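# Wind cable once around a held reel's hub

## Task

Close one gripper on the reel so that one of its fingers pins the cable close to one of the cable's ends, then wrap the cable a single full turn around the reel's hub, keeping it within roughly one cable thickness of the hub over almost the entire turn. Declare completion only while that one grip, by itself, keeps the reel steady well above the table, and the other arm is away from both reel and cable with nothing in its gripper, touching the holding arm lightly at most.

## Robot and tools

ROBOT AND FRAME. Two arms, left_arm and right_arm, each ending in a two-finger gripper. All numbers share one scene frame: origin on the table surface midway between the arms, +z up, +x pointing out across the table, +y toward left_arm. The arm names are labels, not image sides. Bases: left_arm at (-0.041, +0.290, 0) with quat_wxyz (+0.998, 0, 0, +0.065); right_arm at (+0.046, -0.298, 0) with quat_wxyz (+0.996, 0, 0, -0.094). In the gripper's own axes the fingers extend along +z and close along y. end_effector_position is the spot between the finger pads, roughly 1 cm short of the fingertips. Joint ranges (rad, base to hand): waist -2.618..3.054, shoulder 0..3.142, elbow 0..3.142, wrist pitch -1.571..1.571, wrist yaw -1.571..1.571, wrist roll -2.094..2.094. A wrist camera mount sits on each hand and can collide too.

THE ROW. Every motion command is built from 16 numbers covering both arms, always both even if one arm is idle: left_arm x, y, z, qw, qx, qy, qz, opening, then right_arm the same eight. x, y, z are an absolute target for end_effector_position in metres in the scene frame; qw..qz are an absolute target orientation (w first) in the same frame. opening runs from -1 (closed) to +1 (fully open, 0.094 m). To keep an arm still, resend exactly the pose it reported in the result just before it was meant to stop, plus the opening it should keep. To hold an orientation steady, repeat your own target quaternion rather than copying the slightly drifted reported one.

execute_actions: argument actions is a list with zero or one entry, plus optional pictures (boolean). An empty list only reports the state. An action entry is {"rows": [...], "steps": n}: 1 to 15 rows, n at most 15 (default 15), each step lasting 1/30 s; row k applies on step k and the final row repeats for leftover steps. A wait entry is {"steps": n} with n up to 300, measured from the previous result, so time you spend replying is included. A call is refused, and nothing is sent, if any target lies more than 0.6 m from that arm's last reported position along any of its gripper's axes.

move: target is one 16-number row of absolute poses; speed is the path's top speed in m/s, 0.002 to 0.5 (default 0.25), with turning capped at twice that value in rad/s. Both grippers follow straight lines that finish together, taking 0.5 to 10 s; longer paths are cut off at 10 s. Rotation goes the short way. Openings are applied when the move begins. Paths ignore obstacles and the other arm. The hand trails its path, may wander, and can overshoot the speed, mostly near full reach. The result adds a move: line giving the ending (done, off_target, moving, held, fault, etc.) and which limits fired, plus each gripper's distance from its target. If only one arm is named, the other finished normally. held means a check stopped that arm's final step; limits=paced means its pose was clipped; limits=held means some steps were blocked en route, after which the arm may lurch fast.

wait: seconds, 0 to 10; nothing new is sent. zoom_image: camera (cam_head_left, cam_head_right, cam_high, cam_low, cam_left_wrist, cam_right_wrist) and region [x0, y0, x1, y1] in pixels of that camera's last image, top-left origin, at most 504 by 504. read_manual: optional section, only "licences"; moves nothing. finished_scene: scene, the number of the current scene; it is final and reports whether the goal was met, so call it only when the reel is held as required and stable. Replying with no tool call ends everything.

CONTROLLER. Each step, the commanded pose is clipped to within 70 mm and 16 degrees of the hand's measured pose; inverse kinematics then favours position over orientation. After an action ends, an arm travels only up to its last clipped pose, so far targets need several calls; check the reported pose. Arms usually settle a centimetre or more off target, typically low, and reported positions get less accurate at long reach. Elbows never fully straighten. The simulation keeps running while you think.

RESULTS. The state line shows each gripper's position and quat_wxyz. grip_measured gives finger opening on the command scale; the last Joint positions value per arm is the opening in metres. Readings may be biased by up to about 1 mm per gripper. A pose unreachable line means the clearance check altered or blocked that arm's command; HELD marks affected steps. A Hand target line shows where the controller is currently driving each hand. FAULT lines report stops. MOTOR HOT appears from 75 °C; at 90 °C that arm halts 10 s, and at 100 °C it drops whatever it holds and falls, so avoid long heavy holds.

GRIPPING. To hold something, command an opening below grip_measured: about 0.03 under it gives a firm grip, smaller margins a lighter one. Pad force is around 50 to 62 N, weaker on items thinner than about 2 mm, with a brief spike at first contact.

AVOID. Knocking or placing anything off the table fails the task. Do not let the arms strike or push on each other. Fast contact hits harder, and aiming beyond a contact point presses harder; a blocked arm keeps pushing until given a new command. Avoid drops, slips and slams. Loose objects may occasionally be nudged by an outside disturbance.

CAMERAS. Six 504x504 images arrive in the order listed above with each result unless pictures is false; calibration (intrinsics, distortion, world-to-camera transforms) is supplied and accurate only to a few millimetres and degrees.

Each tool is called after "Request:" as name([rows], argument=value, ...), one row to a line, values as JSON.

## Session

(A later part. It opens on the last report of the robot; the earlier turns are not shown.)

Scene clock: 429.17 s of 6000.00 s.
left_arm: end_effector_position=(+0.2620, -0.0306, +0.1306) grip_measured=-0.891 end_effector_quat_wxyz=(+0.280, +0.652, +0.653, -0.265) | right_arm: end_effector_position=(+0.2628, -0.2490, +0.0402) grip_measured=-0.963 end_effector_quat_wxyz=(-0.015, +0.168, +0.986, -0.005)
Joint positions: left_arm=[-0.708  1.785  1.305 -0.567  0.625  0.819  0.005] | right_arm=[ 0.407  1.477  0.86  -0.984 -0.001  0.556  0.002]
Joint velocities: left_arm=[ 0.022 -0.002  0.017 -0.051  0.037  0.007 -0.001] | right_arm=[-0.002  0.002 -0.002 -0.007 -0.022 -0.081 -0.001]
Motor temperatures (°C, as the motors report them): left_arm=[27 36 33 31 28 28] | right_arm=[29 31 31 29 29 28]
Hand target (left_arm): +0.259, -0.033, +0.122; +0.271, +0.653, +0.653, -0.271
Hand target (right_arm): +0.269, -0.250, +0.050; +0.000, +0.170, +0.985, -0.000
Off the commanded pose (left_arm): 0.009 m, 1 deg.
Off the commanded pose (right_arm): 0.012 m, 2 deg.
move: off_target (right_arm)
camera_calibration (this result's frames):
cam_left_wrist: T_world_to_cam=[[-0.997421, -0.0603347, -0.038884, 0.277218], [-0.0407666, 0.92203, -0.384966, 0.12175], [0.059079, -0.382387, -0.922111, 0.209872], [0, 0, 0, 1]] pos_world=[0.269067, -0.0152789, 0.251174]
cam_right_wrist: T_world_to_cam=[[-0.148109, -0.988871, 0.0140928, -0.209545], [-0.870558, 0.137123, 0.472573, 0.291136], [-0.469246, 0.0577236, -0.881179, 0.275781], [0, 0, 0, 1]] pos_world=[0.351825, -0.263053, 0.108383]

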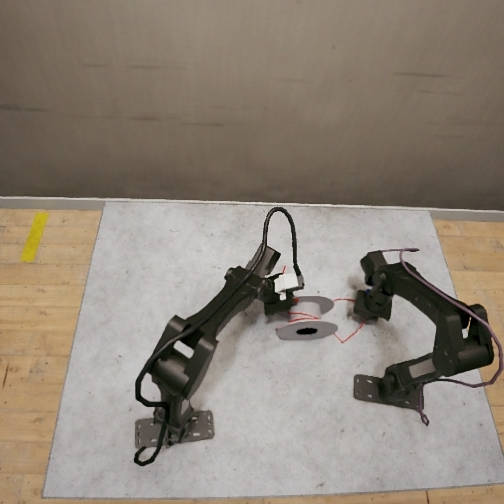

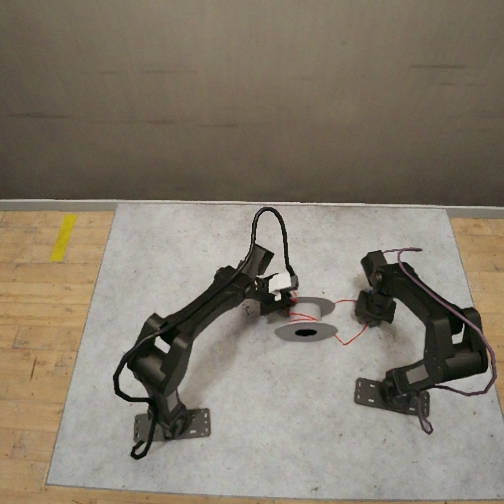

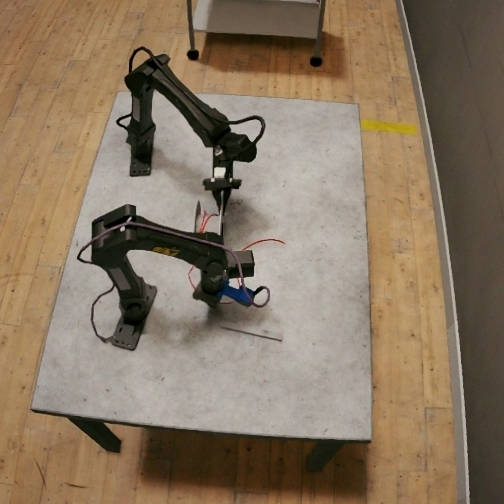

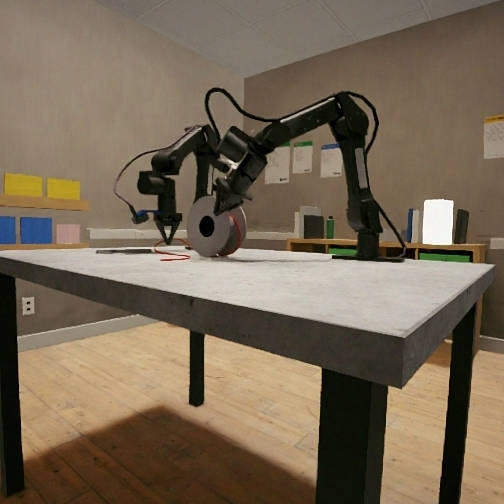

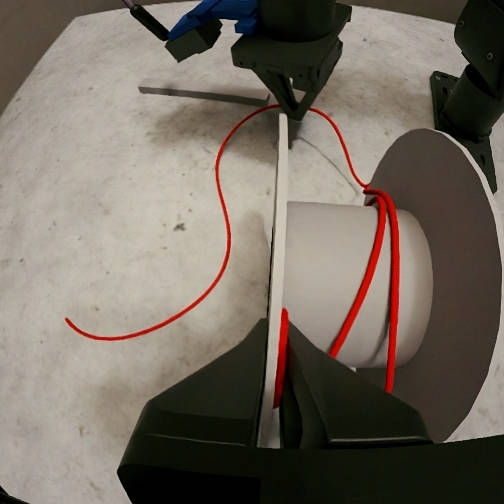

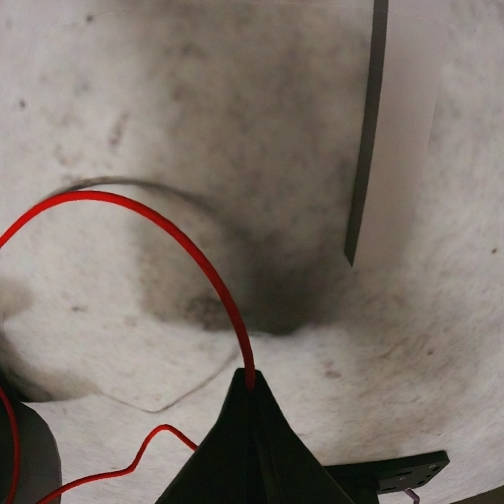

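Request:
move(target=[0.26,0.08,0.36,0.35,0.61,0.61,-0.35,-0.94,0.25,-0.2,0.12,0,0.17,0.985,0,-0.985], speed=0.12)

Request:
move(target=[0.27,0.08,0.5,0.4,0.58,0.58,-0.4,-0.94,0.26,-0.17,0.2,0.1,0.17,0.98,0,-0.985], speed=0.1)

Scene clock: 435.20 s of 6000.00 s.
left_arm: end_effector_position=(+0.2660, +0.0851, +0.3421) grip_measured=-0.891 end_effector_quat_wxyz=(+0.338, +0.616, +0.632, -0.328) | right_arm: end_effector_position=(+0.2471, -0.2037, +0.1101) grip_measured=-0.963 end_effector_quat_wxyz=(-0.013, +0.171, +0.985, -0.008)
Joint positions: left_arm=[-0.319  1.763  2.066 -1.563  0.947  1.197  0.005] | right_arm=[ 0.623  1.411  1.089 -1.278 -0.001  0.778  0.002]
Joint velocities: left_arm=[ 0.002  0.002 -0.012 -0.066 -0.037 -0.007  0.   ] | right_arm=[-0.022  0.002 -0.007 -0.066  0.022  0.007  0.001]
Motor temperatures (°C, as the motors report them): left_arm=[27 37 33 31 28 28] | right_arm=[29 31 32 29 29 28]
Hand target (left_arm): +0.262, +0.081, +0.360; +0.360, +0.610, +0.614, -0.349
Hand target (right_arm): +0.249, -0.200, +0.120; -0.001, +0.170, +0.985, +0.003
Off the commanded pose (left_arm): 0.020 m, 4 deg.
Off the commanded pose (right_arm): 0.011 m, 2 deg.
joint sent to its limit (left arm) — the command would take joint 4 (wrist pitch) past its lower limit, so that joint was sent only as far as its limit.
move: off_target (left_arm, right_arm)
camera_calibration (this result's frames):
cam_left_wrist: T_world_to_cam=[[-0.99674, -0.0798051, -0.0118871, 0.28866], [-0.0600751, 0.832381, -0.550938, 0.166132], [0.0538623, -0.548428, -0.834461, 0.434419], [0, 0, 0, 1]] pos_world=[0.2743, 0.122999, 0.457465]
cam_right_wrist: T_world_to_cam=[[-0.153723, -0.987925, 0.0193249, -0.167112], [-0.87113, 0.144728, 0.469241, 0.240294], [-0.466371, 0.0552987, -0.882859, 0.326439], [0, 0, 0, 1]] pos_world=[0.33588, -0.217923, 0.178673]

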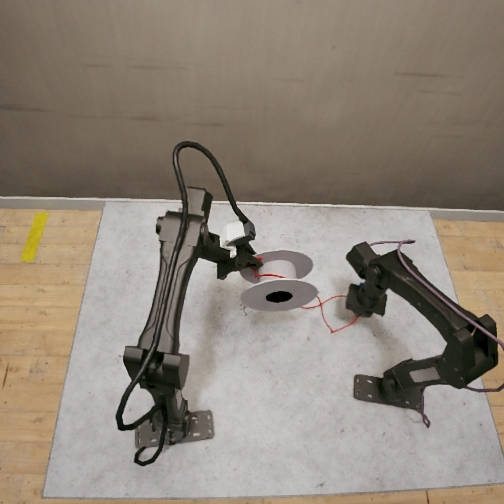

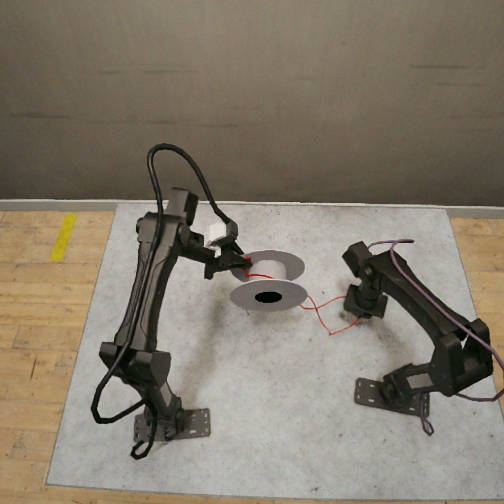

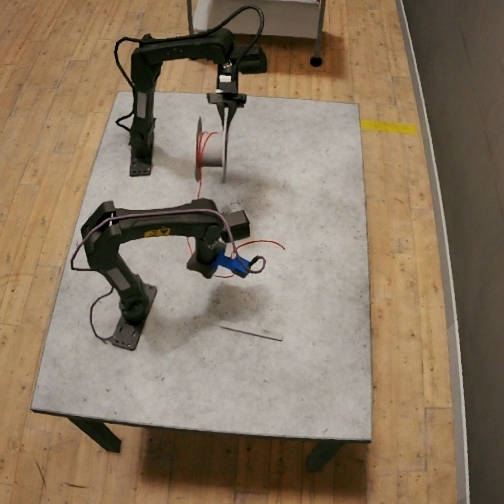

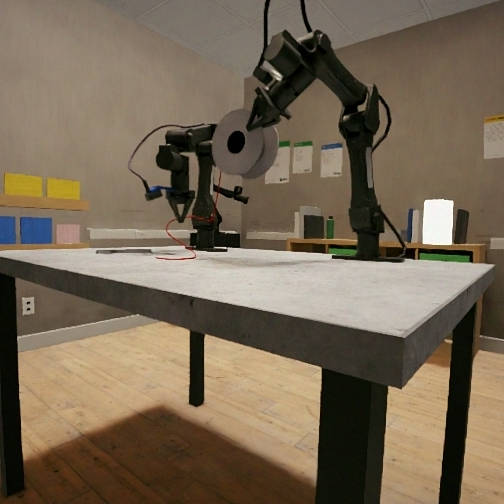

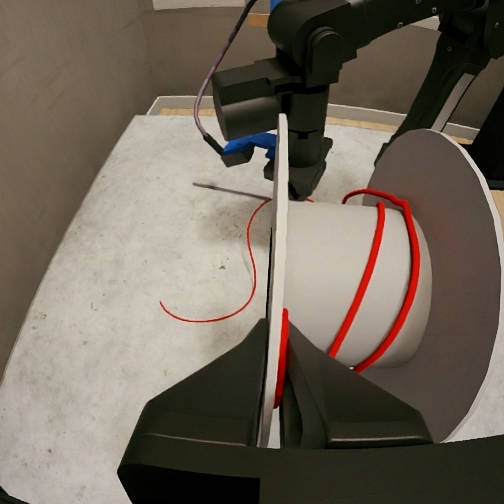

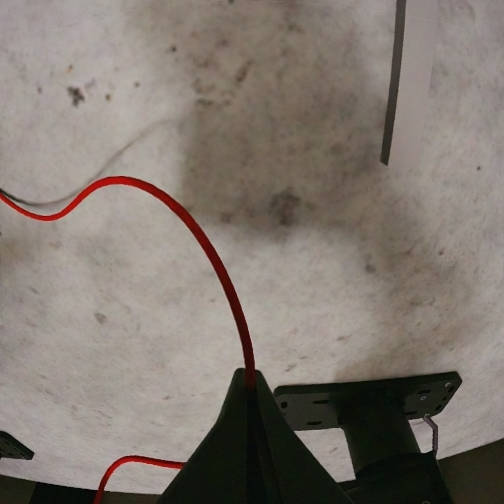

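Scene clock: 437.40 s of 6000.00 s.
left_arm: end_effector_position=(+0.2780, +0.0803, +0.4839) grip_measured=-0.891 end_effector_quat_wxyz=(+0.467, +0.532, +0.594, -0.382) | right_arm: end_effector_position=(+0.2583, -0.1688, +0.1919) grip_measured=-0.963 end_effector_quat_wxyz=(+0.085, +0.171, +0.982, +0.001)
Joint positions: left_arm=[-0.27   1.947  2.746 -1.573  1.171  0.777  0.005] | right_arm=[ 0.819  1.391  1.387 -1.447  0.12   0.968  0.002]
Joint velocities: left_arm=[ 0.002 -0.022 -0.007 -0.007  0.022 -0.007 -0.001] | right_arm=[-0.012 -0.007 -0.007  0.081  0.022  0.007 -0.   ]
Motor temperatures (°C, as the motors report them): left_arm=[27 37 33 31 29 28] | right_arm=[29 31 32 29 29 28]
Hand target (left_arm): +0.268, +0.081, +0.498; +0.476, +0.531, +0.575, -0.401
Hand target (right_arm): +0.259, -0.170, +0.201; +0.099, +0.171, +0.980, +0.001
Off the commanded pose (left_arm): 0.018 m, 10 deg.
Off the commanded pose (right_arm): 0.008 m, 2 deg.
joint sent to its limit (left arm) — the command would take joint 4 (wrist pitch) past its lower limit, so that joint was sent only as far as its limit.
move: off_target (left_arm)
camera_calibration (this result's frames):
cam_left_wrist: T_world_to_cam=[[-0.980286, -0.194377, -0.0354511, 0.31796], [-0.0938463, 0.615943, -0.782181, 0.387675], [0.173874, -0.763434, -0.622042, 0.430636], [0, 0, 0, 1]] pos_world=[0.273197, 0.15178, 0.582377]
cam_right_wrist: T_world_to_cam=[[-0.155099, -0.987885, 0.00516724, -0.129369], [-0.945372, 0.149939, 0.289464, 0.261107], [-0.286732, 0.0400107, -0.957175, 0.367201], [0, 0, 0, 1]] pos_world=[0.332066, -0.181644, 0.276563]

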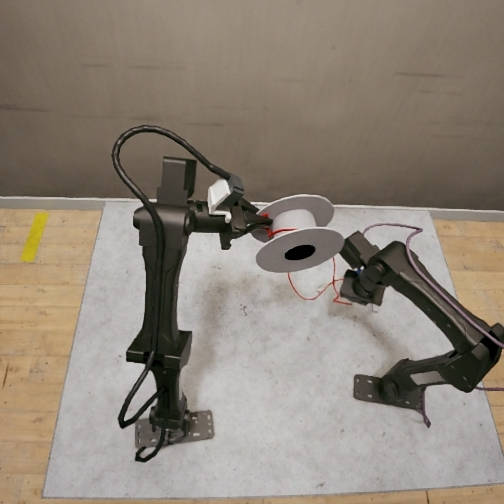

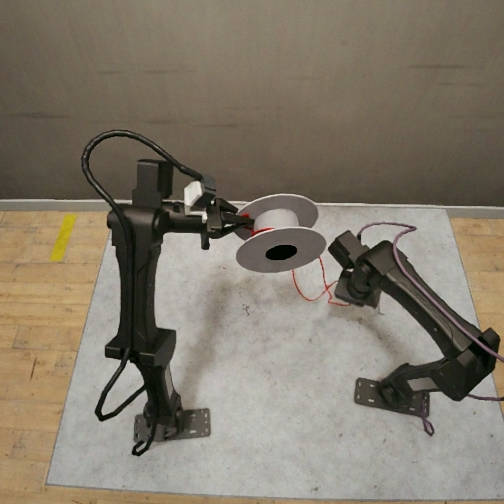

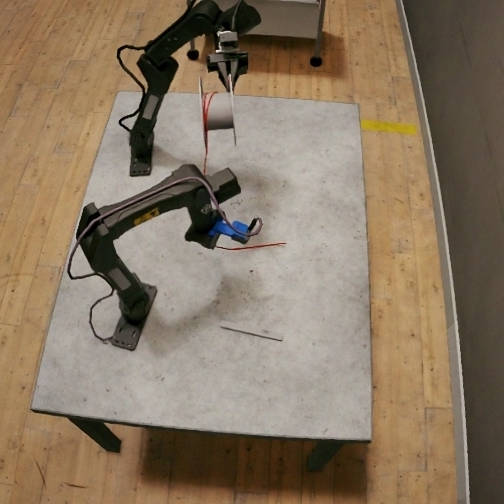

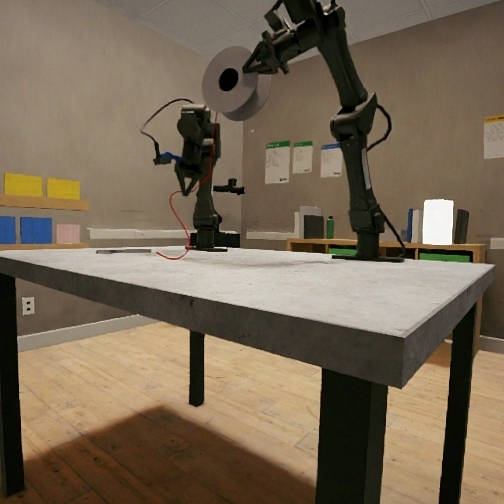

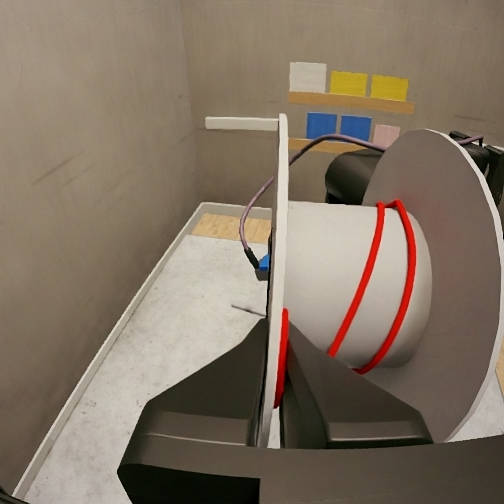

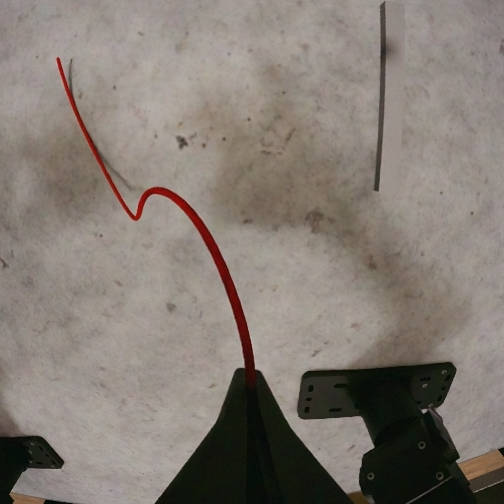

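Tension once, then release.

Request:
move(target=[0.27,0.08,0.5,0.47,0.53,0.585,-0.39,-0.94,0.25,-0.17,0.12,0,0.17,0.985,0,-0.985], speed=0.06)

Request:
move(target=[0.27,0.08,0.5,0.47,0.53,0.585,-0.39,-0.94,0.25,-0.15,0.14,0,0.17,0.985,0,-0.4], speed=0.06)

Request:
move(target=[0.27,0.08,0.5,0.47,0.53,0.585,-0.39,-0.94,0.27,-0.33,0.22,0.1,0.17,0.98,0,-0.4])

Request:
zoom_image(camera="cam_low", region=[170,20,320,170])

Scene clock: 442.80 s of 6000.00 s.
left_arm: end_effector_position=(+0.2838, +0.0829, +0.4787) grip_measured=-0.891 end_effector_quat_wxyz=(+0.462, +0.524, +0.613, -0.369) | right_arm: end_effector_position=(+0.2525, -0.1641, +0.1287) grip_measured=-0.963 end_effector_quat_wxyz=(+0.011, +0.169, +0.985, +0.014)
Joint positions: left_arm=[-0.27   1.947  2.746 -1.573  1.125  0.755  0.005] | right_arm=[ 0.757  1.439  1.185 -1.283 -0.005  0.908  0.002]
Joint velocities: left_arm=[ 0.007 -0.007 -0.022  0.037  0.007 -0.022  0.   ] | right_arm=[ 0.002  0.007  0.002 -0.007 -0.022 -0.007  0.   ]
Motor temperatures (°C, as the motors report them): left_arm=[27 36 33 31 29 28] | right_arm=[29 31 32 29 29 28]
Hand target (left_arm): +0.269, +0.081, +0.498; +0.477, +0.528, +0.585, -0.390
Hand target (right_arm): +0.251, -0.170, +0.120; +0.000, +0.170, +0.986, +0.000
Off the commanded pose (left_arm): 0.026 m, 4 deg.
Off the commanded pose (right_arm): 0.011 m, 2 deg.
move: off_target (left_arm, right_arm)
camera_calibration (this result's frames):
cam_left_wrist: T_world_to_cam=[[-0.972456, -0.231701, -0.0253832, 0.319952], [-0.130963, 0.633222, -0.76281, 0.382388], [0.192817, -0.738475, -0.646125, 0.432455], [0, 0, 0, 1]] pos_world=[0.277833, 0.151353, 0.57923]
cam_right_wrist: T_world_to_cam=[[-0.149153, -0.988545, -0.0230845, -0.123255], [-0.895876, 0.125216, 0.426295, 0.239091], [-0.418521, 0.0842642, -0.904289, 0.338572], [0, 0, 0, 1]] pos_world=[0.337512, -0.180311, 0.201399]

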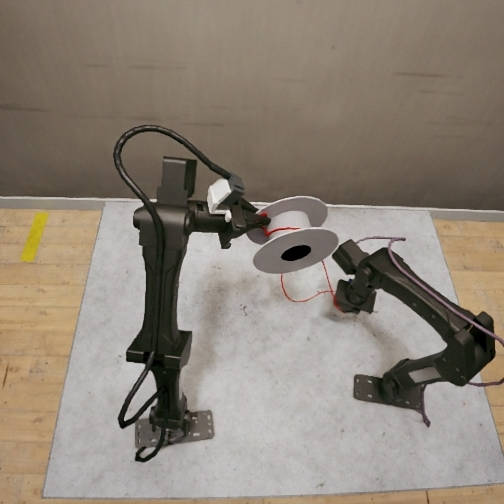

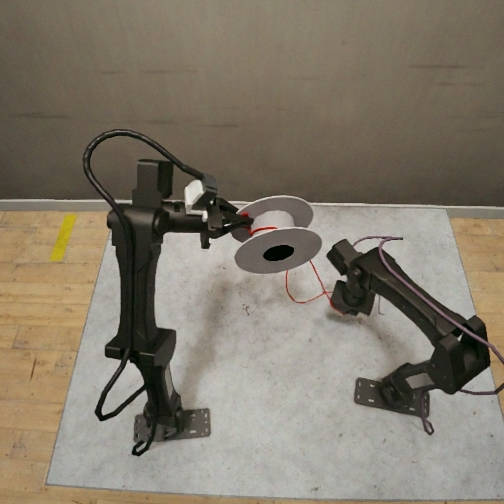

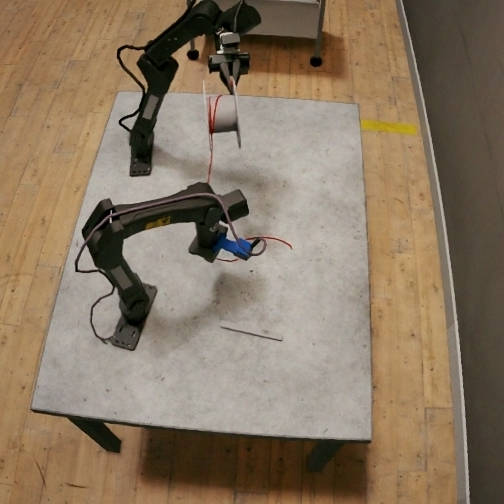

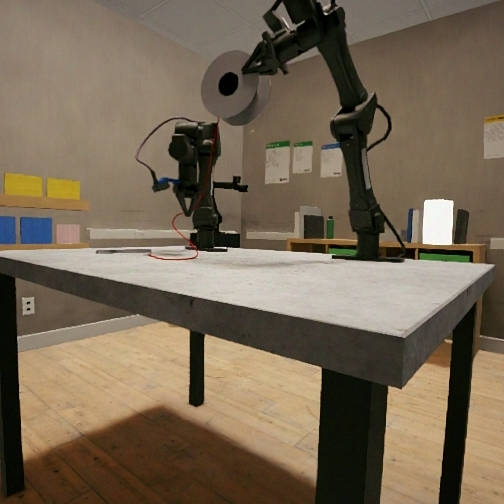

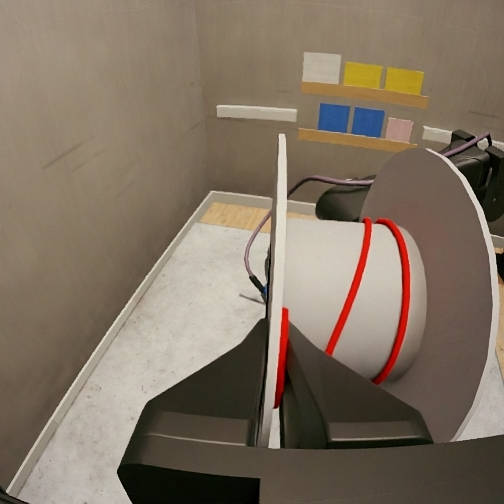

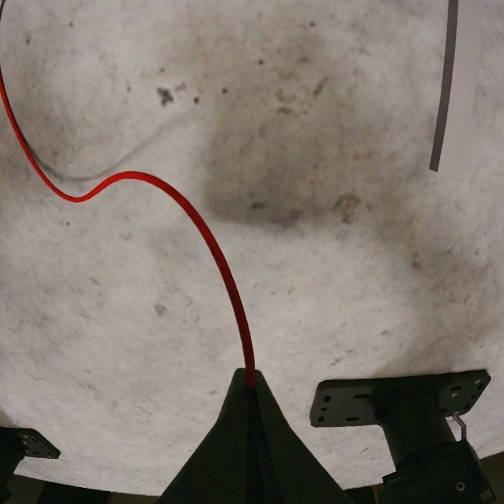

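Scene clock: 443.70 s of 6000.00 s.
left_arm: end_effector_position=(+0.2823, +0.0822, +0.4800) grip_measured=-0.891 end_effector_quat_wxyz=(+0.461, +0.522, +0.612, -0.375) | right_arm: end_effector_position=(+0.2495, -0.1523, +0.1376) grip_measured=-0.403 end_effector_quat_wxyz=(+0.002, +0.170, +0.985, +0.006)
Joint positions: left_arm=[-0.27   1.947  2.746 -1.573  1.136  0.748  0.005] | right_arm=[ 0.803  1.478  1.256 -1.339 -0.006  0.956  0.028]
Joint velocities: left_arm=[-0.002  0.002 -0.017 -0.007 -0.022 -0.066  0.   ] | right_arm=[ 0.002 -0.002 -0.007 -0.007 -0.007  0.051  0.   ]
Motor temperatures (°C, as the motors report them): left_arm=[27 36 33 31 29 28] | right_arm=[29 31 32 29 29 28]
Hand target (left_arm): +0.269, +0.081, +0.499; +0.477, +0.527, +0.585, -0.390
Hand target (right_arm): +0.250, -0.150, +0.140; -0.000, +0.170, +0.985, +0.001
Off the commanded pose (left_arm): 0.024 m, 4 deg.
Off the commanded pose (right_arm): 0.003 m, 1 deg.
move: off_target (left_arm)
camera_calibration (this result's frames):
cam_left_wrist: T_world_to_cam=[[-0.973998, -0.226021, -0.015576, 0.3137], [-0.13322, 0.626984, -0.767557, 0.387042], [0.18325, -0.745524, -0.640792, 0.433784], [0, 0, 0, 1]] pos_world=[0.277614, 0.15163, 0.579928]
cam_right_wrist: T_world_to_cam=[[-0.151724, -0.988395, -0.00747397, -0.113399], [-0.886319, 0.1327, 0.443655, 0.227482], [-0.437515, 0.0739374, -0.896166, 0.346428], [0, 0, 0, 1]] pos_world=[0.335984, -0.167884, 0.208686]

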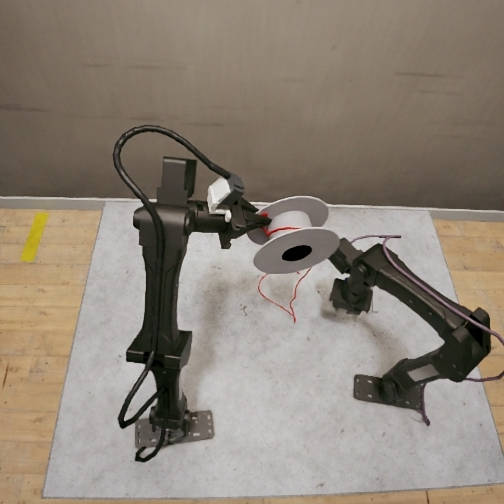

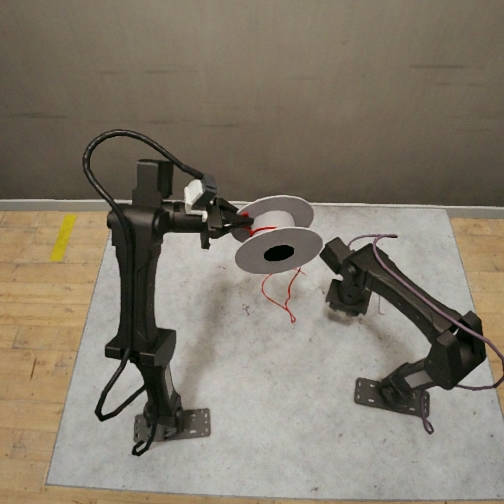

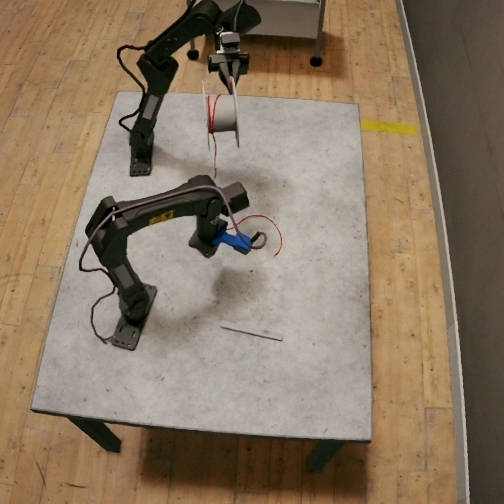

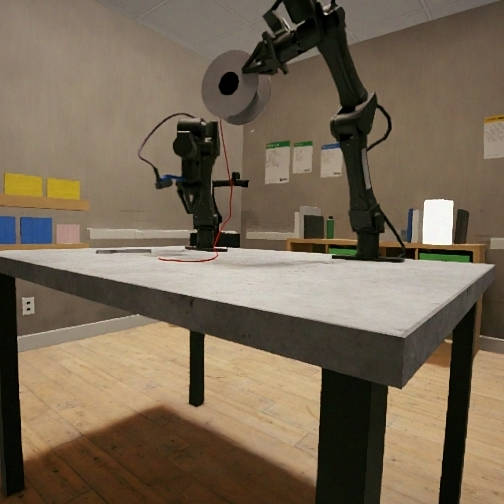

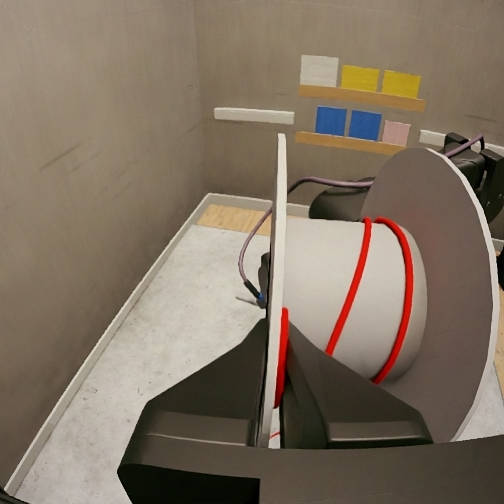

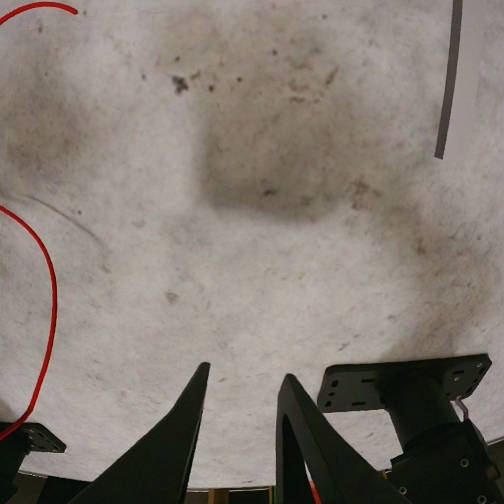

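Scene clock: 445.23 s of 6000.00 s.
left_arm: end_effector_position=(+0.2822, +0.0821, +0.4802) grip_measured=-0.891 end_effector_quat_wxyz=(+0.460, +0.522, +0.612, -0.376) | right_arm: end_effector_position=(+0.2690, -0.3314, +0.2123) grip_measured=-0.403 end_effector_quat_wxyz=(+0.093, +0.169, +0.981, -0.016)
Joint positions: left_arm=[-0.27   1.947  2.746 -1.573  1.138  0.747  0.005] | right_arm=[ 0.069  1.272  1.378 -1.492  0.042  0.217  0.028]
Joint velocities: left_arm=[-0.012  0.007 -0.012 -0.007 -0.037 -0.022  0.   ] | right_arm=[-0.007 -0.012 -0.002  0.007 -0.095  0.007  0.   ]
Motor temperatures (°C, as the motors report them): left_arm=[27 36 33 31 29 28] | right_arm=[29 31 32 29 29 28]
Hand target (left_arm): +0.269, +0.081, +0.499; +0.477, +0.528, +0.585, -0.390
Hand target (right_arm): +0.269, -0.332, +0.220; +0.102, +0.170, +0.980, -0.011
Off the commanded pose (left_arm): 0.023 m, 4 deg.
Off the commanded pose (right_arm): 0.008 m, 2 deg.
move: off_target (left_arm)
camera_calibration (this result's frames):
cam_left_wrist: T_world_to_cam=[[-0.974186, -0.225304, -0.0141004, 0.312782], [-0.133688, 0.626124, -0.768178, 0.387705], [0.181902, -0.746463, -0.640081, 0.43398], [0, 0, 0, 1]] pos_world=[0.277598, 0.15167, 0.580019]
cam_right_wrist: T_world_to_cam=[[-0.154866, -0.987151, 0.0393672, -0.295508], [-0.94841, 0.15971, 0.273881, 0.297083], [-0.276649, 0.00507855, -0.960957, 0.382816], [0, 0, 0, 1]] pos_world=[0.341899, -0.341102, 0.298138]

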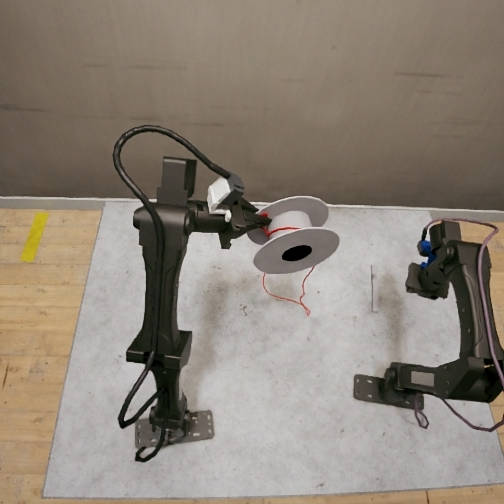

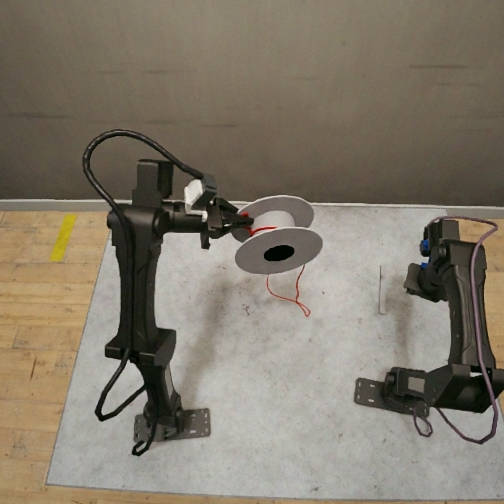

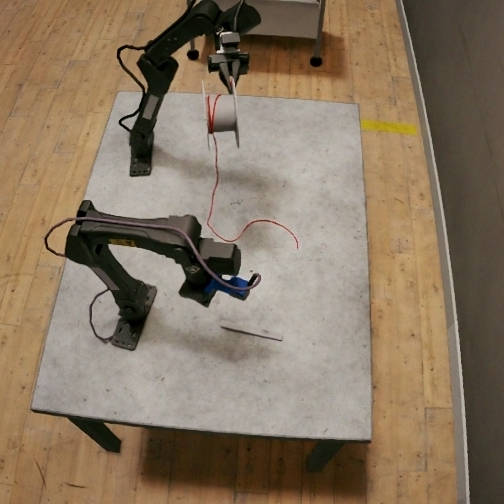

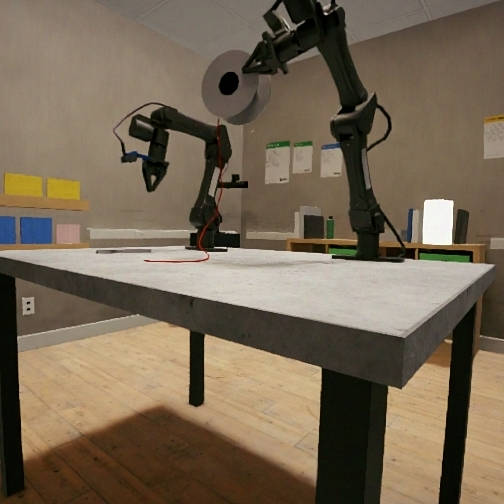

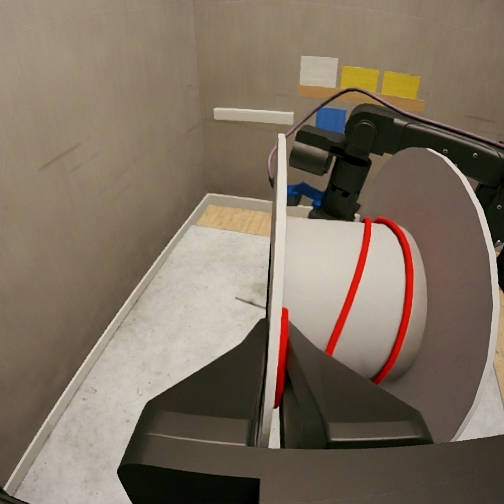

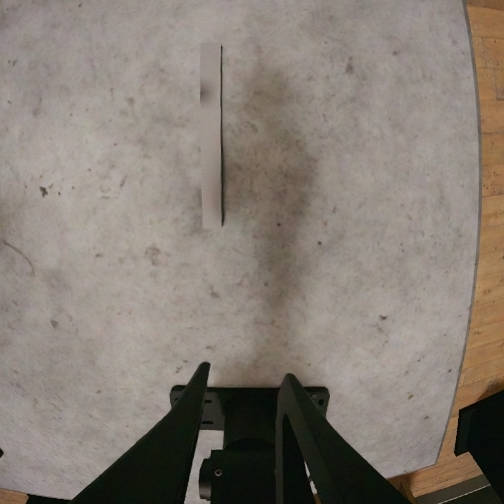

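Region (170, 20, 320, 170) of cam_low's 504x504 image, scaled by 3.360, with more detail than that image has.

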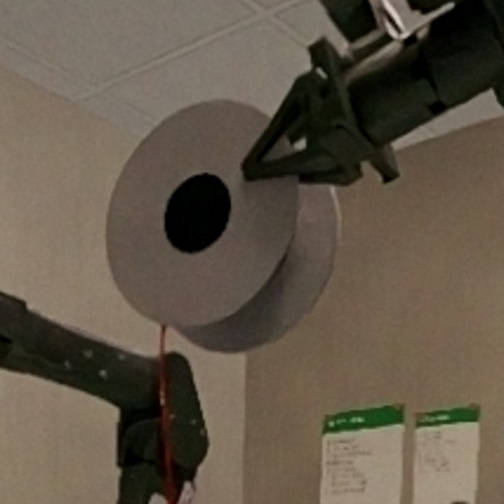

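Request:
finished_scene(scene=2)

The scene is finished: the task was done.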